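# Stack the 96-well plate from nest N1 onto nest N2

## Task

Lift the 96-well plate out of plate nest N1 and set it on top of the plate already in nest N2 so the two are fully nested, with the upper plate's well A1 above the lower plate's well A1 (A1 is at the cut-off corner of each plate). The lower plate has to stay lying flat in N2. The stack must stay in place without the robot holding it, and at the end the gripper must have released the plate and moved away.

## Robot and tools

Robot: two 7-joint arms (left_arm and right_arm), both mounted on one upright column behind the near edge of the table. Each arm ends in a two-finger parallel gripper. The robot faces roughly +x and may be turned slightly about the column. Seen from the arms' side, N1 is the left nest and N2 the right one. Each plate has one clipped corner, and well A1 sits there.

Frame: every pose uses a single scene frame, in metres. z = 0 is the table top and +z points up. The origin lies 0.07 m behind the middle of the table's near edge. +x points out over the table. +y is toward left_arm, which is the robot's own left. Arm bases: left_arm at (-0.005, +0.031, +0.479), right_arm at (+0.004, -0.031, +0.479), both with quat_wxyz (+0.997, 0, 0, +0.072). Gripper axes: the fingers point along the gripper's +z, and they open and close along its y. end_effector_position is the point between the closed finger pads, just under 1 cm behind the fingertips. When the fingers close, the tips move about 17 mm further along +z. At long reach the reported hand position may be off from the true one.

Row format (used by both motion tools): a single flat list of 16 numbers covering both arms. First come left_arm's x, y, z, qw, qx, qy, qz, opening, then right_arm's 8 in the same order. Position and quaternion (w first) are an absolute target pose in the scene frame, not an offset. Opening runs from -1 (closed) to +1 (fully open, 0.145 m). Both arms must always be filled in. To keep an arm still, repeat its whole pose exactly as given in the last result before it stopped, plus the opening it should keep. To hold an orientation steady, resend the same quaternion every time instead of copying a reading that may have drifted.

execute_actions(actions): a list of actions, each a table of up to 15 rows. Every row is one control step of 1/30 s. If a table is shorter than 15 rows, its last row is held for the remaining steps, so each action lasts 0.5 s. An empty list only returns state and images. If any target is more than 0.6 m from that gripper's position at the start of the action, measured along any of the gripper's own axes, the action is refused for both arms. A malformed action, or a first action that fails this check against the last reported state, causes the whole call to be refused with no motion. At each step the controller clips the commanded pose to within 70 mm and 16 degrees of the measured pose, and it favours position over orientation. Far targets therefore take several actions. The result includes step readings, and HELD with an arm's label marks steps where that arm was held back.

move(target, speed, blocking): target is one 16-number row holding absolute poses. Each gripper follows a straight line toward its pose, turning the shorter way. Both paths finish together and last 0.5 to 10 s, and are cut off at 10 s. speed is in m/s, from 0.002 to 0.5 with a default of 0.25, and turning is capped at twice that in rad/s. The opening is applied when the move starts. Paths ignore obstacles and the other arm. Grippers lag, can stray, and can briefly run much faster than speed, especially with the arm nearly straight. With blocking=false the result comes back after 0.5 s. Until a result shows the move has ended, call wait or stop before sending further rows or moves. The result adds a move: line giving the ending (done, off_target, moving, held, fault) and the limits that acted. limits=paced means the pose was clipped. limits=held means a check blocked some steps, after which the arm may surge. The result also gives each gripper's distance to its pose.

wait(seconds, 0 to 10): lets the simulation run with the current commands held, and returns early if a running move finishes. stop(): brakes a running move; the fingers keep moving. zoom_image(camera, region [x0, y0, x1, y1] in pixels, at most 504x504): returns a closer look at cam_low, cam_left_wrist or cam_right_wrist, each 896x504. read_manual(section) returns licence texts only. finished_scene(scene) ends the scene permanently and reports success, so call it only once the plate is stacked, released and the arm is clear.

Result lines: the state line gives each gripper's pose. Hand target shows the pose the controller is currently driving toward. grip_measured is the actual finger opening on the same -1..1 scale. To hold something, command an opening clearly below grip_measured; the further below, the harder the squeeze, up to about 10 N per pad on objects up to about 11 cm wide. Fully closing takes about 0.5 s or more, and a fast close can squeeze too hard. A pose unreachable line means the clearance check changed or blocked that arm's command. FAULT lines mean an arm stopped. MOTOR HOT appears from 85 °C, and an OVER-TEMPERATURE FAULT at 100 °C makes loaded joints go limp. Holding a load heats the motors, even while you are still deciding on the next command.

Suggested order: find both nests and the A1 corners in the images, open a gripper above the N1 plate, lower it, close gently, lift clear, carry the plate over N2 with A1 matching A1, lower it slowly until nested with only a few millimetres to drop, open, then raise and retreat.

Avoid: dropping the plate from any real height (only a few mm is tolerated), slamming or pressing hard (faster moves and targets set further past contact hit harder), dislodging the lower plate, letting the arms collide, and knocking anything off the table. Loose objects may occasionally be nudged by outside pushes. The simulation keeps running while you compose replies, so faster robot time and smooth, low-effort motion are better.

Each tool is called after "Emit:" by a JSON object that holds its "op" and its "data", one argument or row to a line.

## Session

Emit:
{"op": "execute_actions", "data": {
  "actions": []
}}

Scene clock: 0.00 s.
left_arm: end_effector_position=(+0.2569, +0.2773, +0.2534) grip_measured=+1.00 end_effector_quat_wxyz=(+0.473, +0.041, +0.759, -0.445) | right_arm: end_effector_position=(+0.3078, +0.2154, +0.3410) grip_measured=+1.00 end_effector_quat_wxyz=(+0.384, -0.334, +0.779, +0.365)
Joint positions: left_arm=[ 0.626  1.253 -1.351  1.233 -1.357  0.061 -1.039  0.145] | right_arm=[ 1.139  0.043 -1.349  1.412 -1.524 -0.408  0.49   0.145]
Joint velocities: left_arm=[-0.033 -0.011  0.017 -0.002 -0.051 -0.007 -0.051  0.   ] | right_arm=[-0.033  0.077  0.002 -0.022  0.007 -0.051 -0.007 -0.   ]
Motor temperatures (°C, as the motors report them): left_arm=[25 20 23 23 23 21 21] | right_arm=[21 23 22 22 21 22 22]
Hand target (left_arm): +0.257, +0.277, +0.253; +0.473, +0.041, +0.759, -0.445
Hand target (right_arm): +0.308, +0.215, +0.341; +0.384, -0.334, +0.779, +0.365

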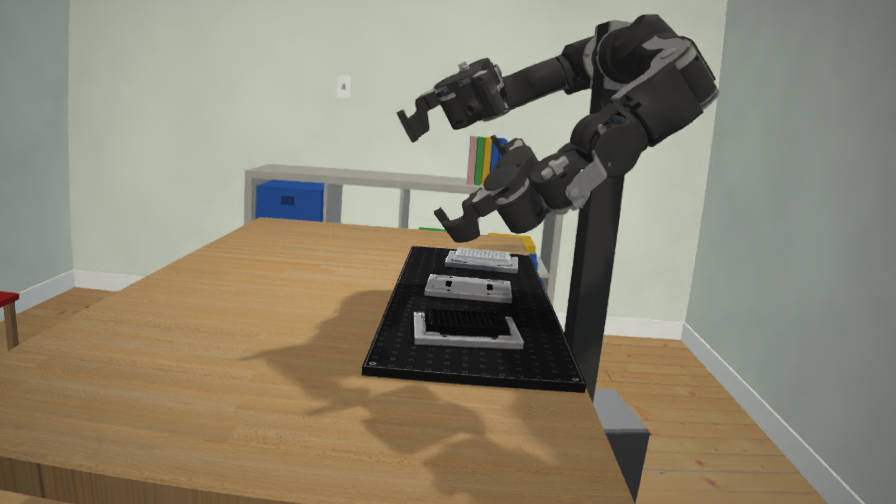

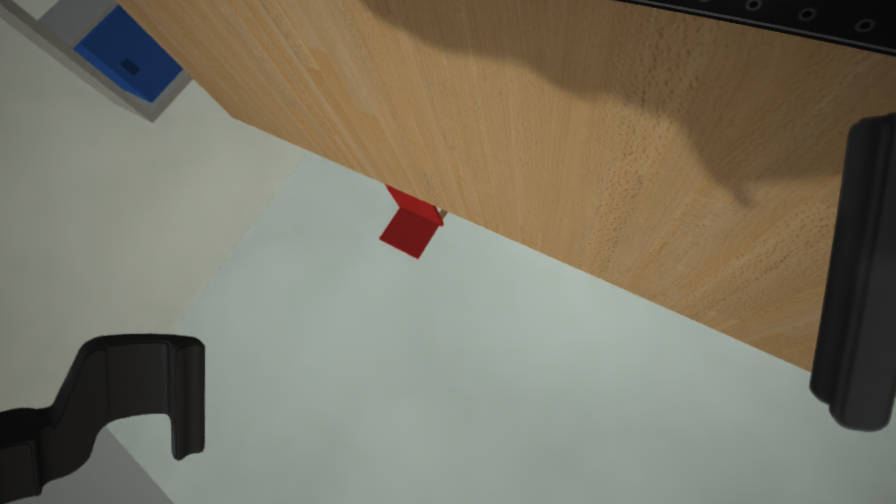

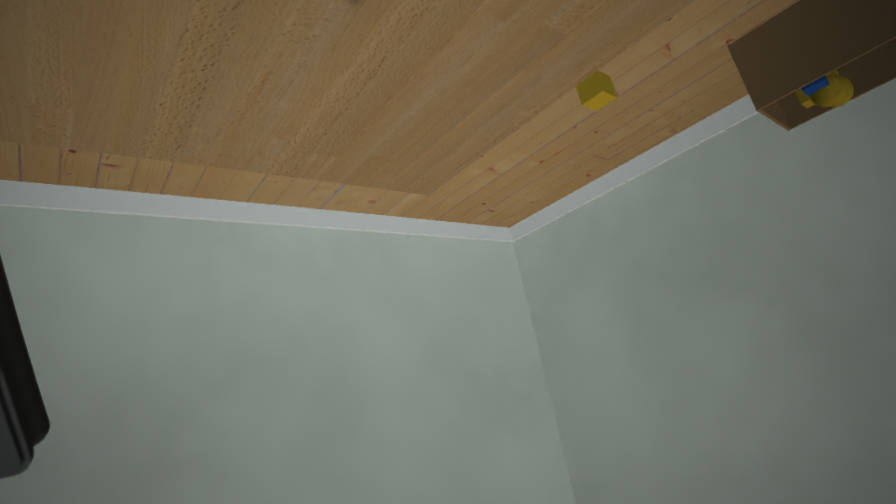

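Emit:
{"op": "zoom_image", "data": {
  "camera": "cam_low",
  "region": [360, 235, 600, 395]
}}

Region (360, 235, 600, 395) of cam_low's 896x504 image, scaled by 2.100, with more detail than that image has.

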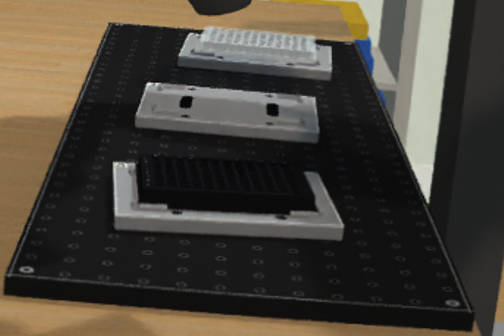

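Emit:
{"op": "move", "data": {
  "target": [0.257,0.277,0.253,0.473,0.041,0.759,-0.445,1.0, 0.22,-0.22,0.25,0,0,1,0,0.6],
  "speed": 0.2
}}

Scene clock: 42.73 s.
left_arm: end_effector_position=(+0.2569, +0.2773, +0.2534) grip_measured=+1.00 end_effector_quat_wxyz=(+0.473, +0.041, +0.759, -0.445) | right_arm: end_effector_position=(+0.2149, -0.2222, +0.2548) grip_measured=+0.60 end_effector_quat_wxyz=(-0.000, -0.004, +1.000, -0.003)
Joint positions: left_arm=[ 0.626  1.253 -1.351  1.233 -1.357  0.061 -1.039  0.145] | right_arm=[ 1.092  1.515 -1.413  2.124 -0.452 -0.769  1.215  0.119]
Joint velocities: left_arm=[ 0.011 -0.055  0.007 -0.017  0.051 -0.037  0.037 -0.   ] | right_arm=[ 0.033 -0.033 -0.002 -0.032  0.022 -0.007  0.066  0.   ]
Motor temperatures (°C, as the motors report them): left_arm=[25 21 23 23 23 21 21] | right_arm=[24 22 23 22 21 22 22]
Hand target (left_arm): +0.257, +0.277, +0.253; +0.473, +0.041, +0.759, -0.445
Hand target (right_arm): +0.213, -0.222, +0.253; -0.005, -0.007, +1.000, -0.005
Off the commanded pose (left_arm): 0.001 m, 0 deg.
Off the commanded pose (right_arm): 0.007 m, 1 deg.
move: off_target (right_arm)

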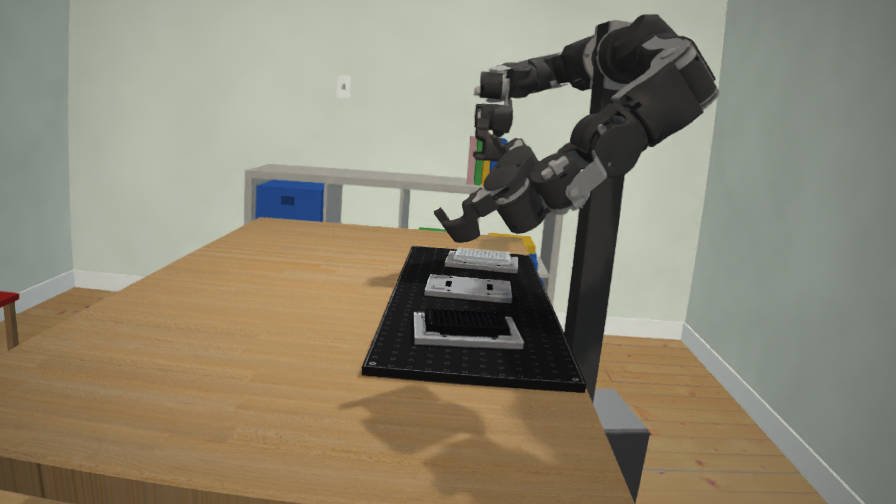

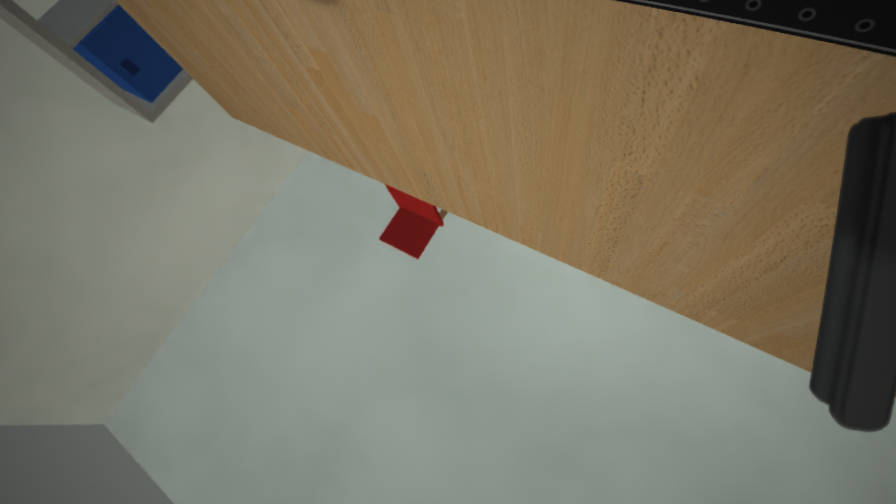

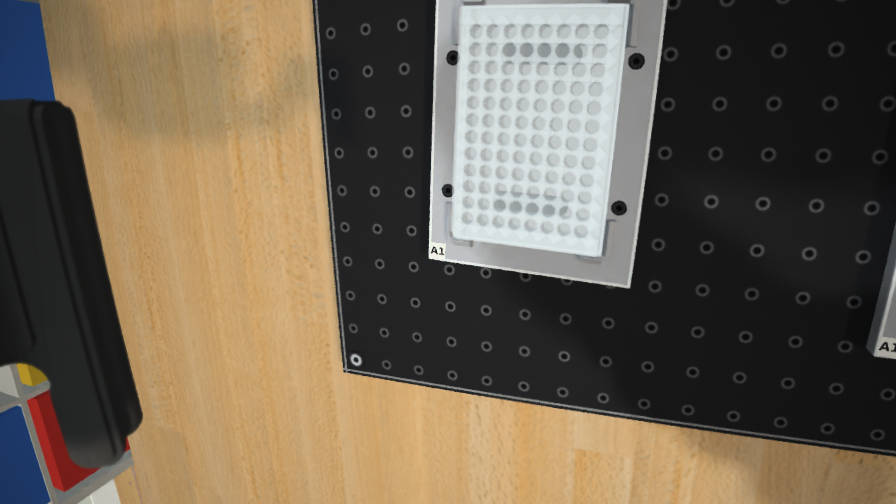

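Emit:
{"op": "zoom_image", "data": {
  "camera": "cam_right_wrist",
  "region": [420, 0, 680, 300]
}}

Region (420, 0, 680, 300) of cam_right_wrist's 896x504 image, scaled by 1.680, with more detail than that image has; it fills the left 437 columns of this view, and the rest is white.

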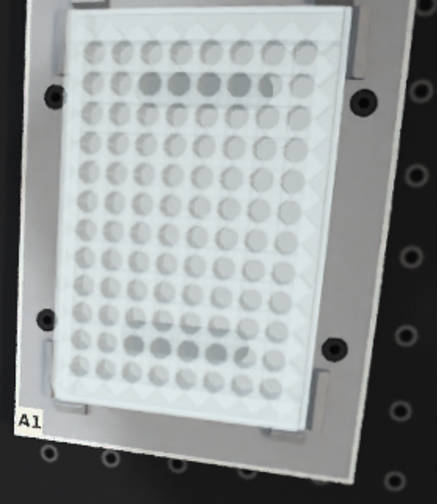

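Emit:
{"op": "zoom_image", "data": {
  "camera": "cam_right_wrist",
  "region": [430, 200, 630, 280]
}}

Emit:
{"op": "zoom_image", "data": {
  "camera": "cam_right_wrist",
  "region": [440, 0, 660, 60]
}}

Region (430, 200, 630, 280) of cam_right_wrist's 896x504 image, scaled by 2.520, with more detail than that image has; it fills the top 202 rows of this view, and the rest is white.

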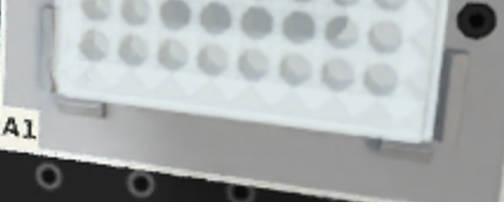

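Region (440, 0, 660, 60) of cam_right_wrist's 896x504 image, scaled by 2.291, with more detail than that image has; it fills the top 137 rows of this view, and the rest is white.

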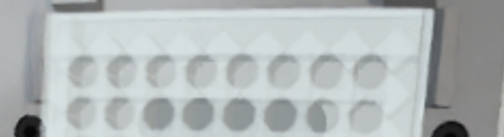

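Emit:
{"op": "move", "data": {
  "target": [0.257,0.277,0.253,0.473,0.041,0.759,-0.445,1.0, 0.21,-0.262,0.16,0,0,1,0,0.6],
  "speed": 0.15
}}

Scene clock: 77.03 s.
left_arm: end_effector_position=(+0.2569, +0.2774, +0.2534) grip_measured=+1.00 end_effector_quat_wxyz=(+0.473, +0.041, +0.759, -0.445) | right_arm: end_effector_position=(+0.2088, -0.2651, +0.1611) grip_measured=+0.60 end_effector_quat_wxyz=(-0.002, -0.004, +1.000, -0.005)
Joint positions: left_arm=[ 0.626  1.253 -1.351  1.232 -1.357  0.061 -1.039  0.145] | right_arm=[ 0.792  1.443 -1.532  1.828 -1.03  -0.683  0.655  0.119]
Joint velocities: left_arm=[-0.033  0.011  0.017  0.012 -0.007 -0.022  0.022  0.   ] | right_arm=[-0.033 -0.077 -0.002  0.007 -0.037  0.037  0.007  0.   ]
Motor temperatures (°C, as the motors report them): left_arm=[25 22 23 23 23 21 21] | right_arm=[23 22 23 22 21 22 22]
Hand target (left_arm): +0.257, +0.277, +0.253; +0.473, +0.041, +0.759, -0.445
Hand target (right_arm): +0.209, -0.263, +0.161; -0.001, -0.004, +1.000, -0.002
Off the commanded pose (left_arm): 0.001 m, 0 deg.
Off the commanded pose (right_arm): 0.003 m, 1 deg.
move: done

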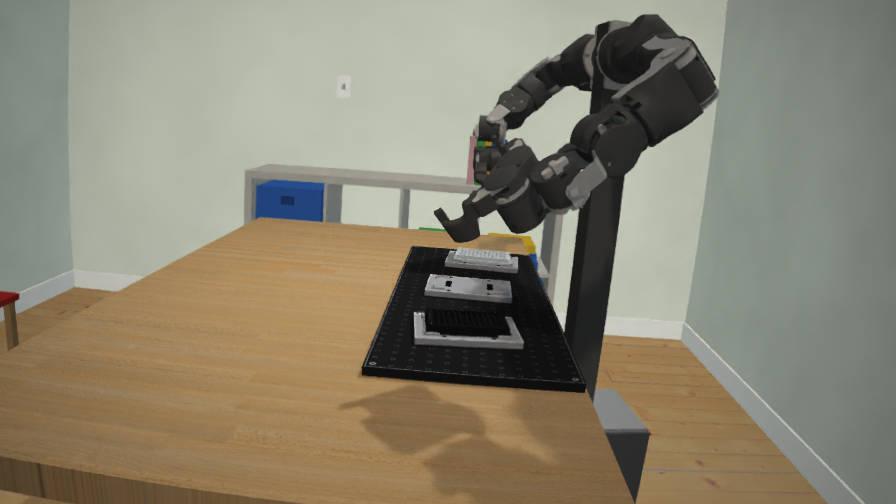

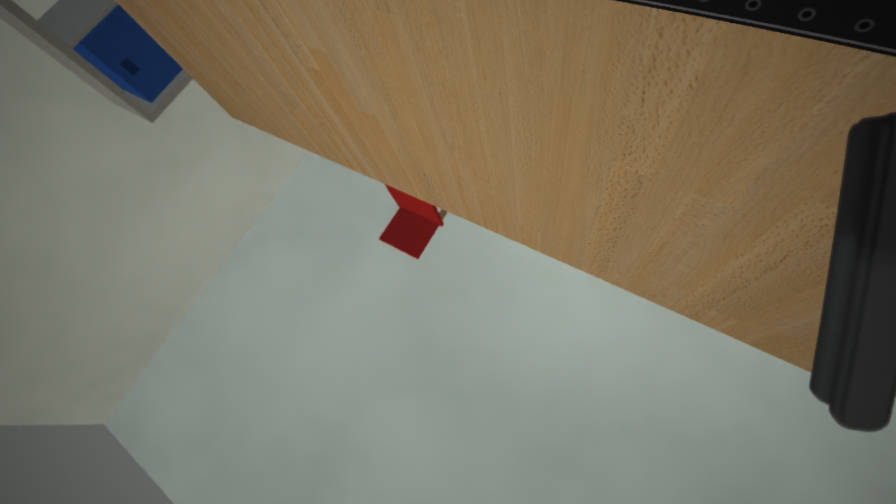

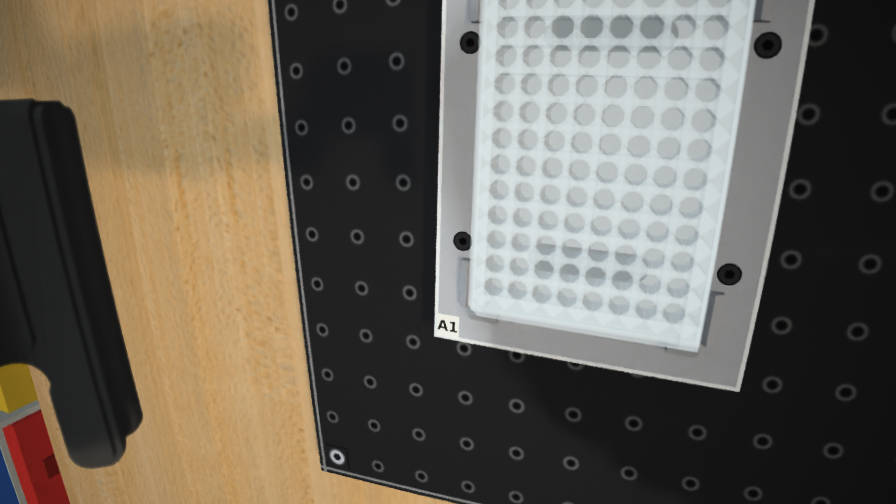

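Emit:
{"op": "zoom_image", "data": {
  "camera": "cam_right_wrist",
  "region": [430, 250, 760, 400]
}}

Region (430, 250, 760, 400) of cam_right_wrist's 896x504 image, scaled by 1.527, with more detail than that image has; it fills the top 229 rows of this view, and the rest is white.

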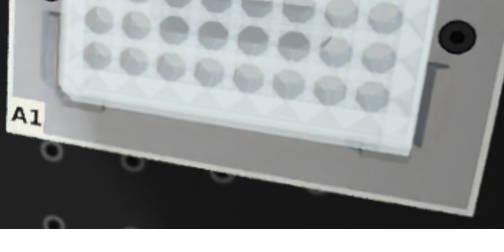

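Emit:
{"op": "zoom_image", "data": {
  "camera": "cam_right_wrist",
  "region": [445, 270, 525, 340]
}}

Emit:
{"op": "zoom_image", "data": {
  "camera": "cam_right_wrist",
  "region": [660, 290, 740, 365]
}}

Region (445, 270, 525, 340) of cam_right_wrist's 896x504 image, scaled by 6.300, with more detail than that image has; it fills the top 441 rows of this view, and the rest is white.

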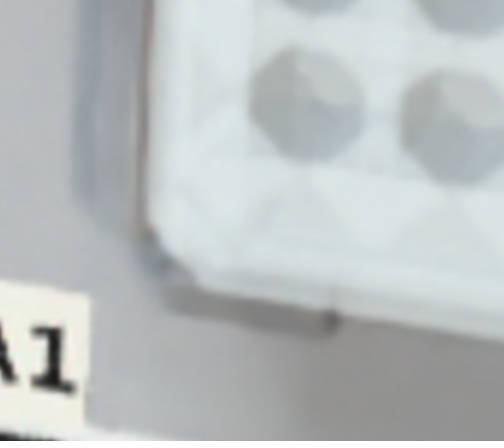

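Region (660, 290, 740, 365) of cam_right_wrist's 896x504 image, scaled by 6.300, with more detail than that image has; it fills the top 472 rows of this view, and the rest is white.

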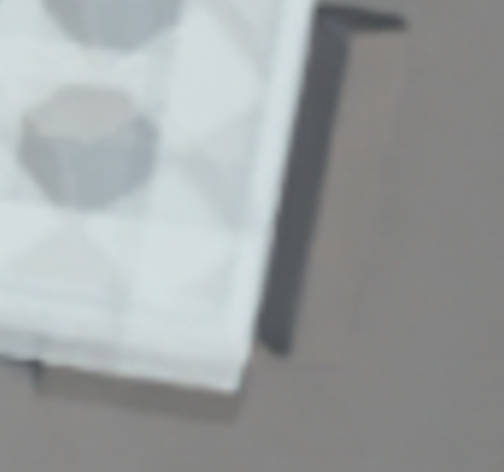

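Emit:
{"op": "move", "data": {
  "target": [0.21,0.26,0.2,0,0,1,0,0.6, 0.209,-0.263,0.161,-0.001,-0.004,1.0,-0.002,0.6],
  "speed": 0.15
}}

Scene clock: 99.93 s.
left_arm: end_effector_position=(+0.2131, +0.2599, +0.1991) grip_measured=+0.60 end_effector_quat_wxyz=(+0.048, -0.048, +0.998, +0.021) | right_arm: end_effector_position=(+0.2088, -0.2646, +0.1611) grip_measured=+0.60 end_effector_quat_wxyz=(-0.002, -0.004, +1.000, -0.005)
Joint positions: left_arm=[ 1.088  1.154 -1.555  1.819 -0.842 -0.771  0.98   0.119] | right_arm=[ 0.792  1.443 -1.532  1.83  -1.03  -0.681  0.654  0.119]
Joint velocities: left_arm=[ 0.033 -0.099 -0.002 -0.032 -0.066  0.022 -0.007 -0.   ] | right_arm=[ 0.055 -0.011 -0.012 -0.002  0.051  0.022  0.022  0.   ]
Motor temperatures (°C, as the motors report them): left_arm=[25 22 23 23 23 21 21] | right_arm=[22 23 23 22 21 22 22]
Hand target (left_arm): +0.213, +0.261, +0.199; +0.046, -0.047, +0.998, +0.024
Hand target (right_arm): +0.209, -0.263, +0.161; -0.001, -0.004, +1.000, -0.002
Off the commanded pose (left_arm): 0.003 m, 8 deg.
Off the commanded pose (right_arm): 0.002 m, 0 deg.
joint sent to its limit (left arm) — the command would take joint 3 (upper arm roll) past its lower limit and joint 6 (wrist pitch) past its lower limit, so those joints were sent only as far as their limits.
move: off_target (left_arm)

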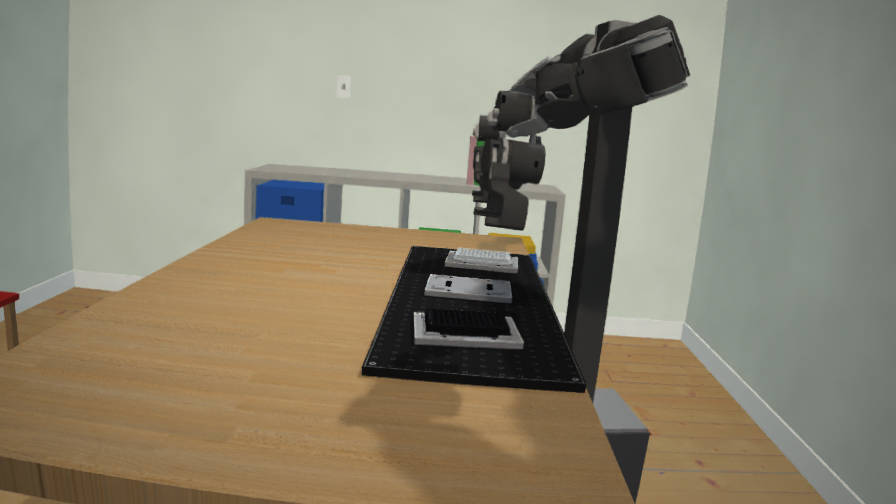

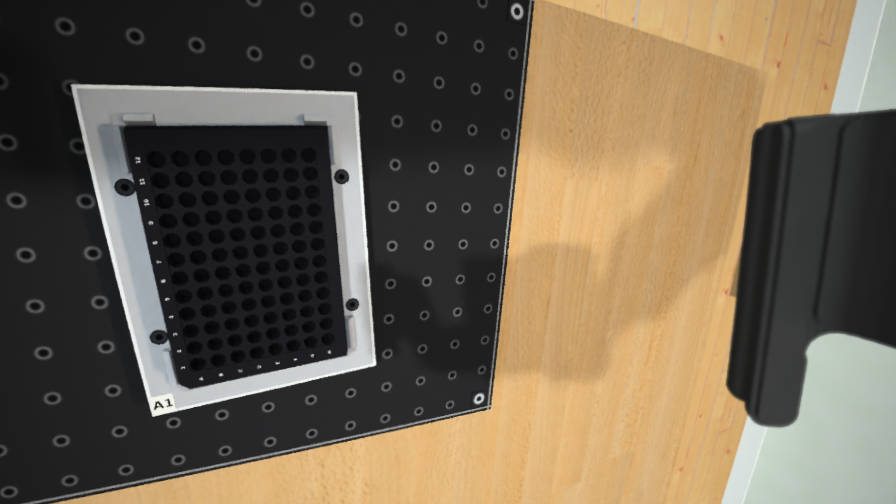

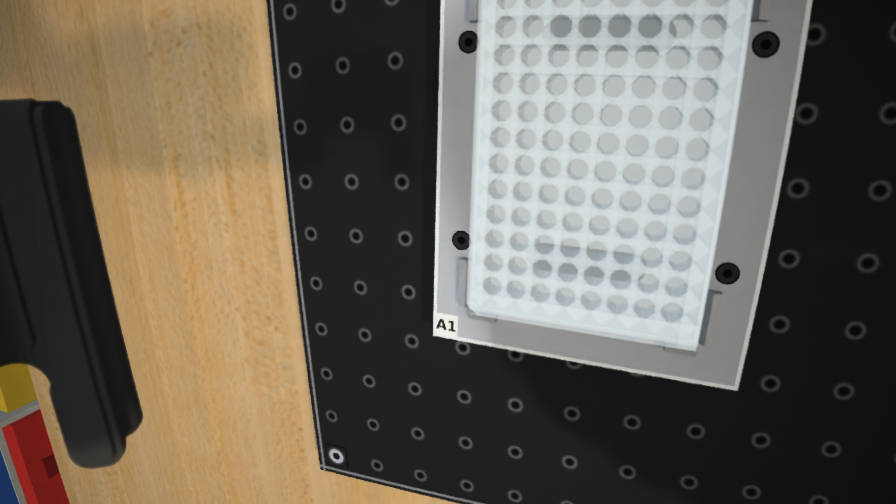

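Emit:
{"op": "move", "data": {
  "target": [0.21,0.25,0.15,0,0,1,0,0.6, 0.209,-0.263,0.161,-0.001,-0.004,1.0,-0.002,0.6],
  "speed": 0.1
}}

Scene clock: 116.67 s.
left_arm: end_effector_position=(+0.2111, +0.2493, +0.1503) grip_measured=+0.60 end_effector_quat_wxyz=(+0.026, -0.019, +0.999, +0.009) | right_arm: end_effector_position=(+0.2089, -0.2646, +0.1611) grip_measured=+0.60 end_effector_quat_wxyz=(-0.002, -0.004, +1.000, -0.005)
Joint positions: left_arm=[ 0.945  1.031 -1.556  1.664 -1.025 -0.771  0.822  0.119] | right_arm=[ 0.792  1.443 -1.532  1.83  -1.03  -0.681  0.654  0.119]
Joint velocities: left_arm=[-0.011 -0.011  0.002 -0.012  0.007 -0.007 -0.007 -0.   ] | right_arm=[-0.011  0.055  0.007 -0.007  0.022  0.081  0.022  0.   ]
Motor temperatures (°C, as the motors report them): left_arm=[26 21 23 23 23 21 21] | right_arm=[22 23 23 22 21 22 22]
Hand target (left_arm): +0.210, +0.249, +0.150; +0.025, -0.018, +0.999, +0.008
Hand target (right_arm): +0.209, -0.263, +0.161; -0.001, -0.004, +1.000, -0.002
Off the commanded pose (left_arm): 0.001 m, 4 deg.
Off the commanded pose (right_arm): 0.002 m, 0 deg.
joint sent to its limit (left arm) — the command would take joint 3 (upper arm roll) past its lower limit and joint 6 (wrist pitch) past its lower limit, so those joints were sent only as far as their limits.
move: off_target (left_arm)

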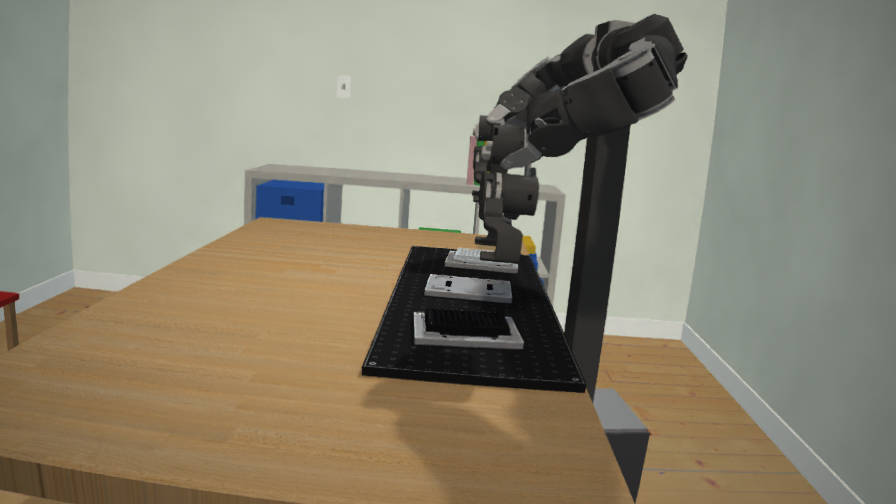

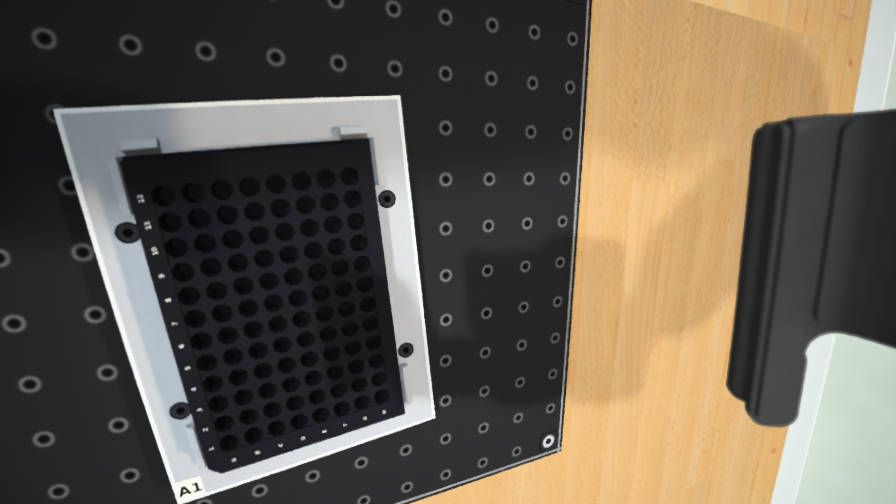

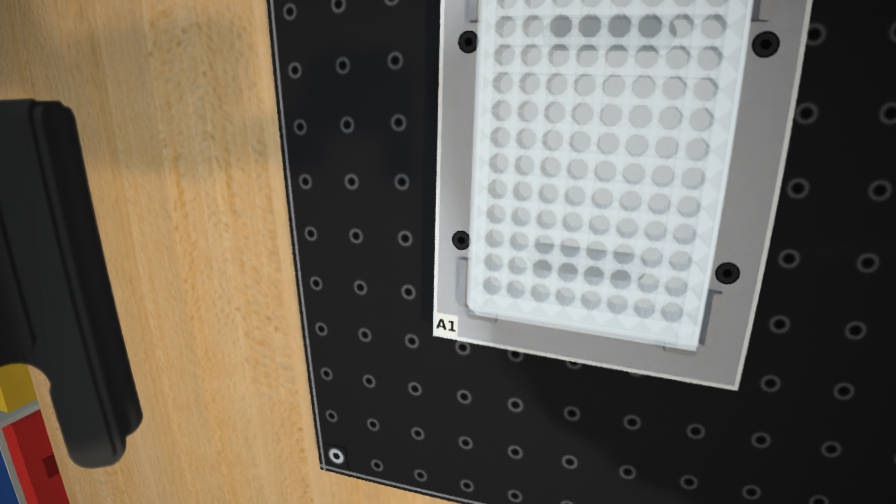

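Emit:
{"op": "move", "data": {
  "target": [0.21,0.23,0.11,0,0,1,0,0.6, 0.204,-0.2645,0.08,0,0.026,0.9997,0,0.6],
  "speed": 0.08
}}

Scene clock: 237.93 s.
left_arm: end_effector_position=(+0.2111, +0.2296, +0.1105) grip_measured=+0.60 end_effector_quat_wxyz=(+0.001, -0.001, +1.000, +0.000) | right_arm: end_effector_position=(+0.2041, -0.2664, +0.0808) grip_measured=+0.60 end_effector_quat_wxyz=(-0.001, +0.023, +1.000, -0.003)
Joint positions: left_arm=[ 0.854  0.879 -1.556  1.502 -1.11  -0.771  0.751  0.119] | right_arm=[ 0.595  1.198 -1.555  1.511 -1.161 -0.501  0.487  0.119]
Joint velocities: left_arm=[-0.033  0.033  0.012  0.007 -0.007  0.007 -0.007  0.   ] | right_arm=[-0.011 -0.011 -0.007 -0.007 -0.022 -0.037 -0.037 -0.   ]
Motor temperatures (°C, as the motors report them): left_arm=[26 21 23 23 23 21 21] | right_arm=[22 23 23 22 21 22 22]
Hand target (left_arm): +0.210, +0.229, +0.110; -0.000, -0.001, +1.000, -0.001
Hand target (right_arm): +0.204, -0.265, +0.080; -0.001, +0.023, +1.000, -0.001
Off the commanded pose (left_arm): 0.001 m, 0 deg.
Off the commanded pose (right_arm): 0.002 m, 0 deg.
joint sent to its limit (left arm) — the command would take joint 6 (wrist pitch) past its lower limit, so that joint was sent only as far as its limit.
move: done

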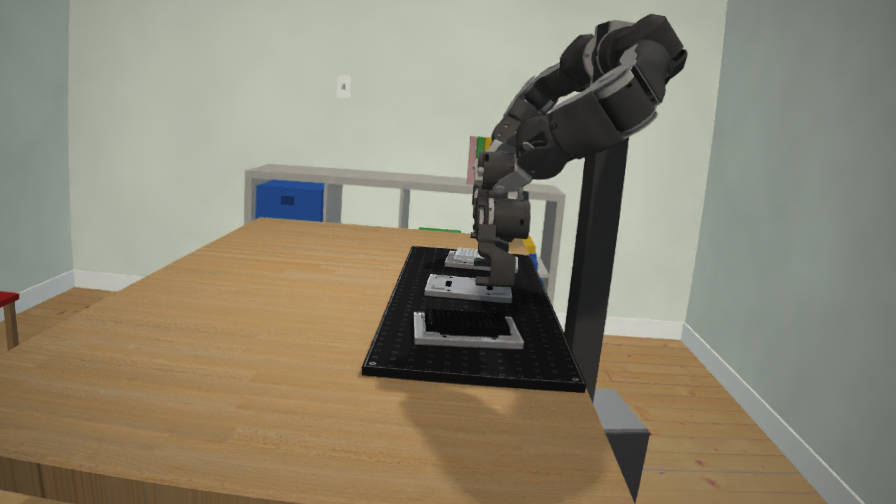

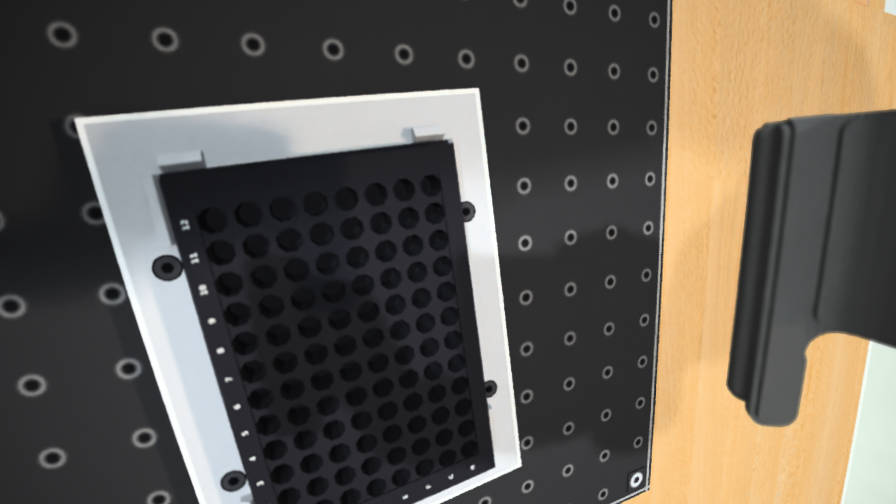

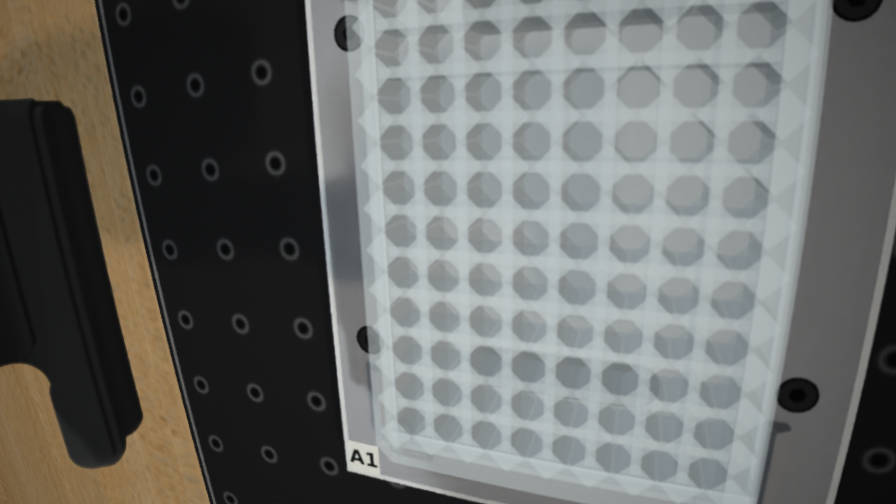

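Emit:
{"op": "zoom_image", "data": {
  "camera": "cam_left_wrist",
  "region": [60, 80, 560, 504]
}}

Region (60, 80, 560, 504) of cam_left_wrist's 896x504 image, scaled by 1.008, with more detail than that image has; it fills the top 427 rows of this view, and the rest is white.

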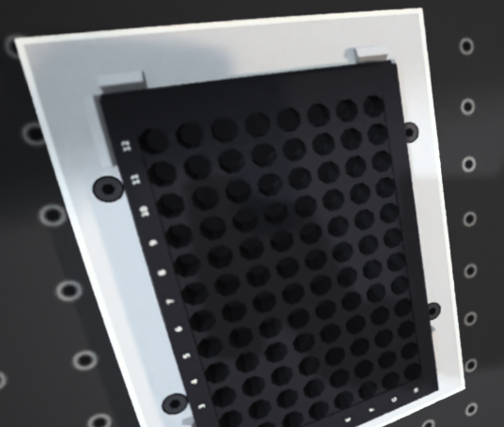

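Emit:
{"op": "move", "data": {
  "target": [0.21,0.229,0.11,0,0,1,0,0.6, 0.204,-0.263,0.05,0,0.026,0.9997,0,0.45],
  "speed": 0.03
}}

Scene clock: 359.20 s.
left_arm: end_effector_position=(+0.2111, +0.2296, +0.1105) grip_measured=+0.60 end_effector_quat_wxyz=(+0.001, -0.001, +1.000, +0.000) | right_arm: end_effector_position=(+0.2051, -0.2649, +0.0512) grip_measured=+0.45 end_effector_quat_wxyz=(+0.000, +0.026, +1.000, -0.003)
Joint positions: left_arm=[ 0.854  0.879 -1.556  1.502 -1.11  -0.771  0.751  0.119] | right_arm=[ 0.543  1.086 -1.555  1.355 -1.204 -0.466  0.422  0.108]
Joint velocities: left_arm=[-0.033 -0.011 -0.002  0.007  0.081 -0.007  0.037 -0.   ] | right_arm=[-0.099 -0.055  0.007  0.007  0.066  0.066 -0.037  0.   ]
Motor temperatures (°C, as the motors report them): left_arm=[26 21 23 23 23 21 21] | right_arm=[22 23 23 22 21 22 22]
Hand target (left_arm): +0.210, +0.229, +0.110; -0.000, -0.000, +1.000, -0.000
Hand target (right_arm): +0.204, -0.264, +0.050; -0.000, +0.025, +1.000, -0.000
Off the commanded pose (left_arm): 0.001 m, 0 deg.
Off the commanded pose (right_arm): 0.003 m, 0 deg.
move: done

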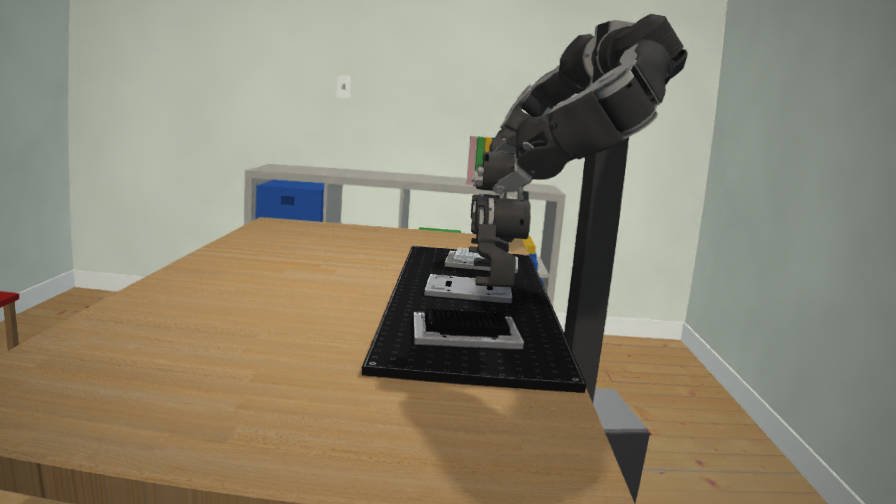

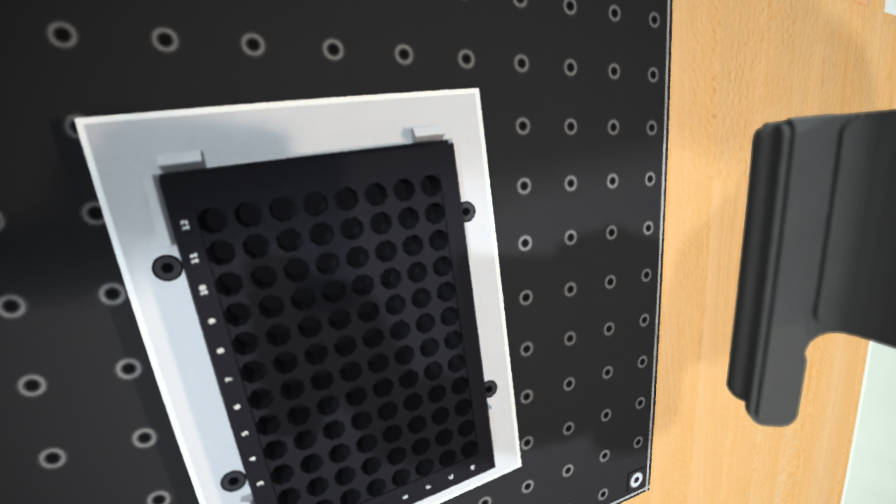

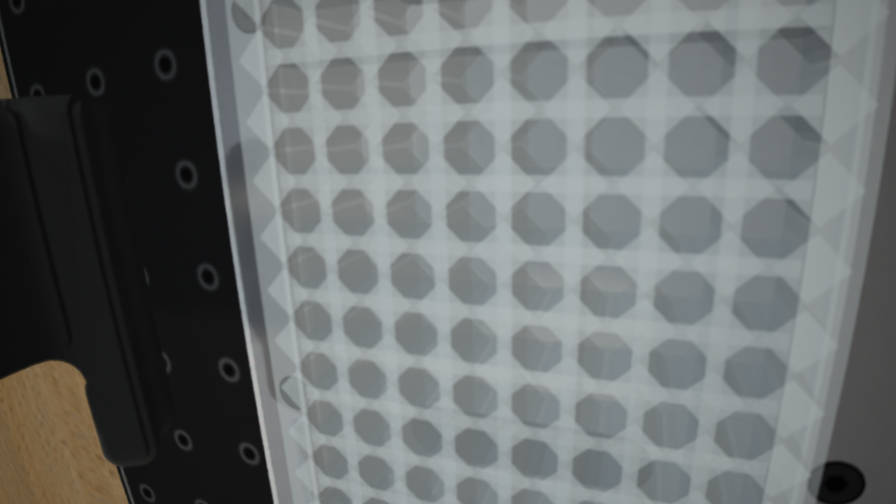

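Emit:
{"op": "move", "data": {
  "target": [0.16,0.25,0.13,0,0,1,0,0.6, 0.2035,-0.263,0.041,0,0.026,0.9997,0,0.45],
  "speed": 0.03
}}

Scene clock: 381.30 s.
left_arm: end_effector_position=(+0.1606, +0.2518, +0.1300) grip_measured=+0.60 end_effector_quat_wxyz=(-0.000, +0.001, +1.000, +0.004) | right_arm: end_effector_position=(+0.2049, -0.2646, +0.0423) grip_measured=+0.45 end_effector_quat_wxyz=(+0.001, +0.027, +1.000, -0.002)
Joint positions: left_arm=[ 0.795  1.13  -1.556  1.761 -1.155 -0.73   0.739  0.119] | right_arm=[ 0.528  1.052 -1.555  1.306 -1.218 -0.456  0.399  0.108]
Joint velocities: left_arm=[-0.011 -0.055  0.007  0.002  0.037 -0.007 -0.051  0.   ] | right_arm=[ 0.055  0.011  0.002 -0.007  0.022 -0.066 -0.022 -0.   ]
Motor temperatures (°C, as the motors report them): left_arm=[26 21 23 23 23 21 21] | right_arm=[22 23 23 22 21 22 22]
Hand target (left_arm): +0.160, +0.251, +0.130; +0.001, +0.001, +1.000, +0.001
Hand target (right_arm): +0.204, -0.263, +0.041; -0.000, +0.026, +1.000, +0.000
Off the commanded pose (left_arm): 0.002 m, 0 deg.
Off the commanded pose (right_arm): 0.002 m, 0 deg.
move: done

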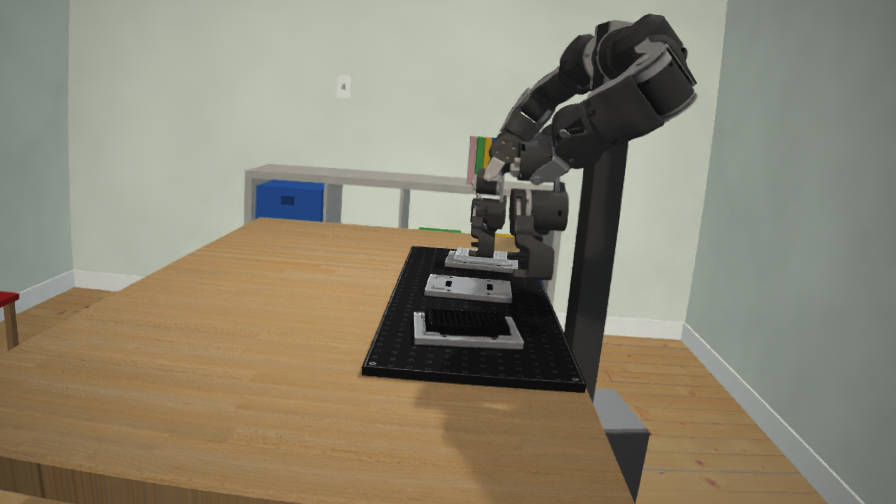

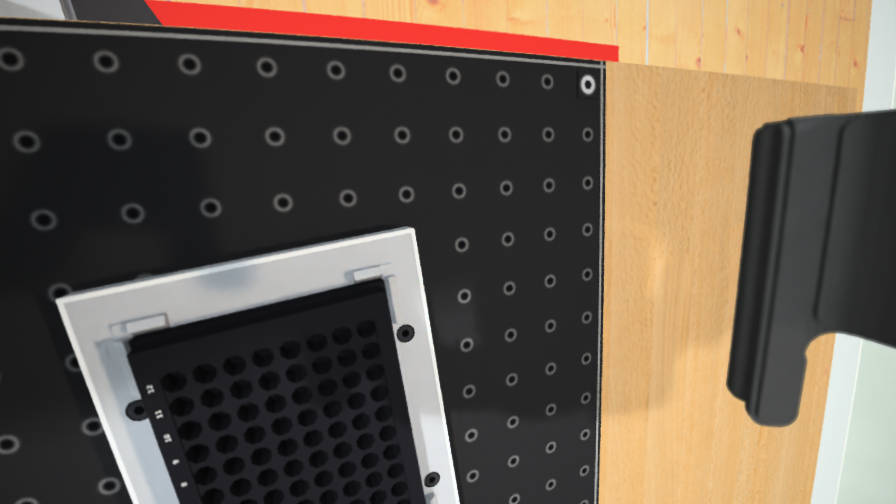

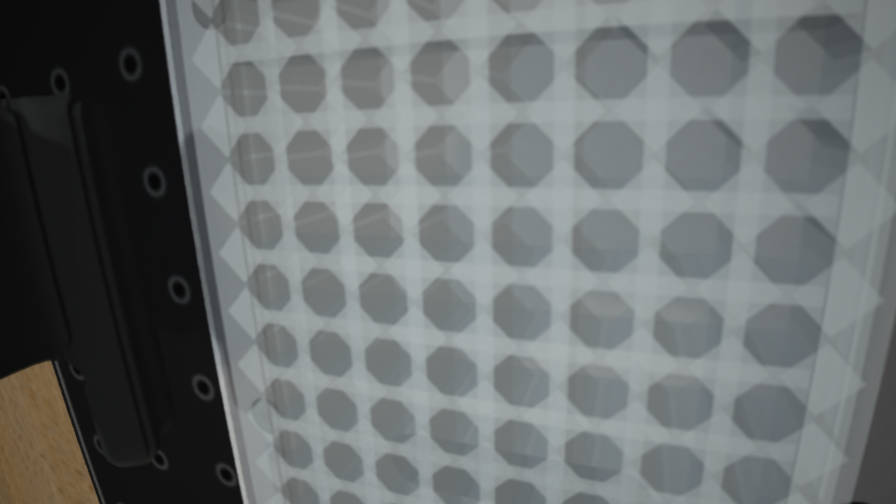

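Emit:
{"op": "zoom_image", "data": {
  "camera": "cam_low",
  "region": [430, 200, 560, 285]
}}

Region (430, 200, 560, 285) of cam_low's 896x504 image, scaled by 3.877, with more detail than that image has; it fills the top 330 rows of this view, and the rest is white.

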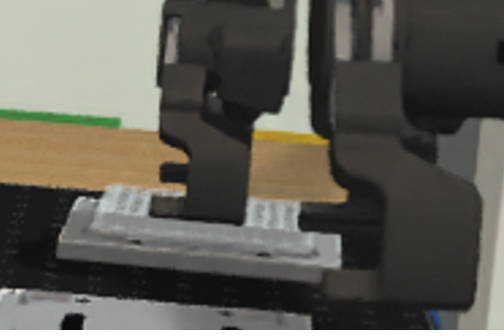

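Emit:
{"op": "move", "data": {
  "target": [0.16,0.251,0.13,0,0,1,0,0.6, 0.2035,-0.263,0.035,0,0.026,0.9997,0,0.45],
  "speed": 0.01
}}

Emit:
{"op": "zoom_image", "data": {
  "camera": "cam_low",
  "region": [430, 200, 560, 285]
}}

Scene clock: 397.87 s.
left_arm: end_effector_position=(+0.1606, +0.2516, +0.1300) grip_measured=+0.60 end_effector_quat_wxyz=(-0.000, +0.001, +1.000, +0.002) | right_arm: end_effector_position=(+0.2048, -0.2649, +0.0363) grip_measured=+0.45 end_effector_quat_wxyz=(+0.001, +0.027, +1.000, -0.003)
Joint positions: left_arm=[ 0.795  1.13  -1.556  1.761 -1.155 -0.73   0.737  0.119] | right_arm=[ 0.518  1.028 -1.555  1.269 -1.228 -0.452  0.383  0.108]
Joint velocities: left_arm=[-0.011 -0.077  0.002 -0.002  0.007  0.007 -0.037  0.   ] | right_arm=[ 0.011 -0.033 -0.017  0.012  0.007  0.051 -0.007 -0.   ]
Motor temperatures (°C, as the motors report them): left_arm=[25 21 23 23 23 21 21] | right_arm=[22 23 23 22 21 22 22]
Hand target (left_arm): +0.160, +0.251, +0.130; +0.000, -0.000, +1.000, -0.000
Hand target (right_arm): +0.203, -0.263, +0.035; -0.000, +0.026, +1.000, -0.000
Off the commanded pose (left_arm): 0.001 m, 0 deg.
Off the commanded pose (right_arm): 0.003 m, 0 deg.
move: done

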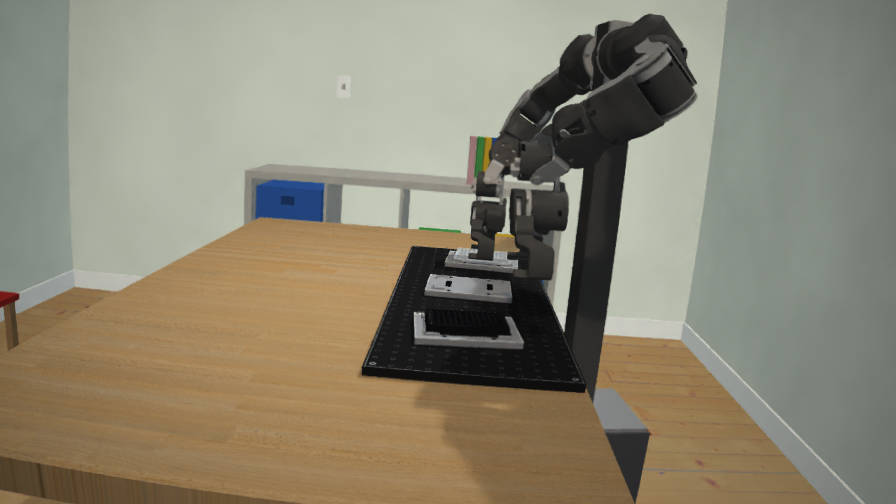

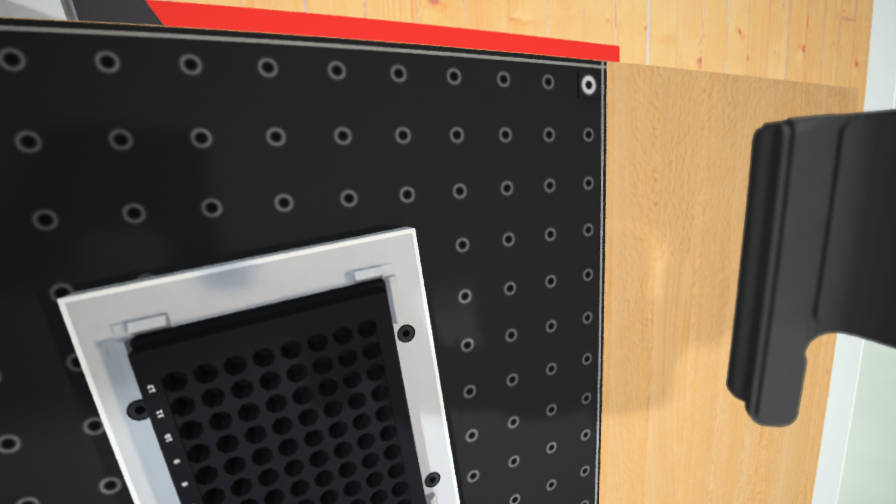

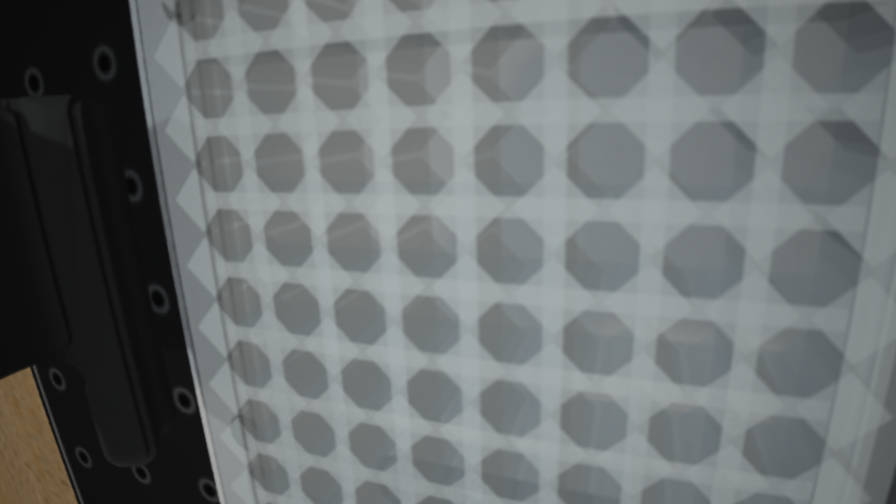

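Region (430, 200, 560, 285) of cam_low's 896x504 image, scaled by 3.877, with more detail than that image has; it fills the top 330 rows of this view, and the rest is white.

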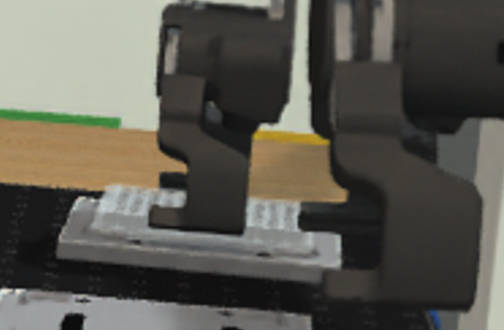

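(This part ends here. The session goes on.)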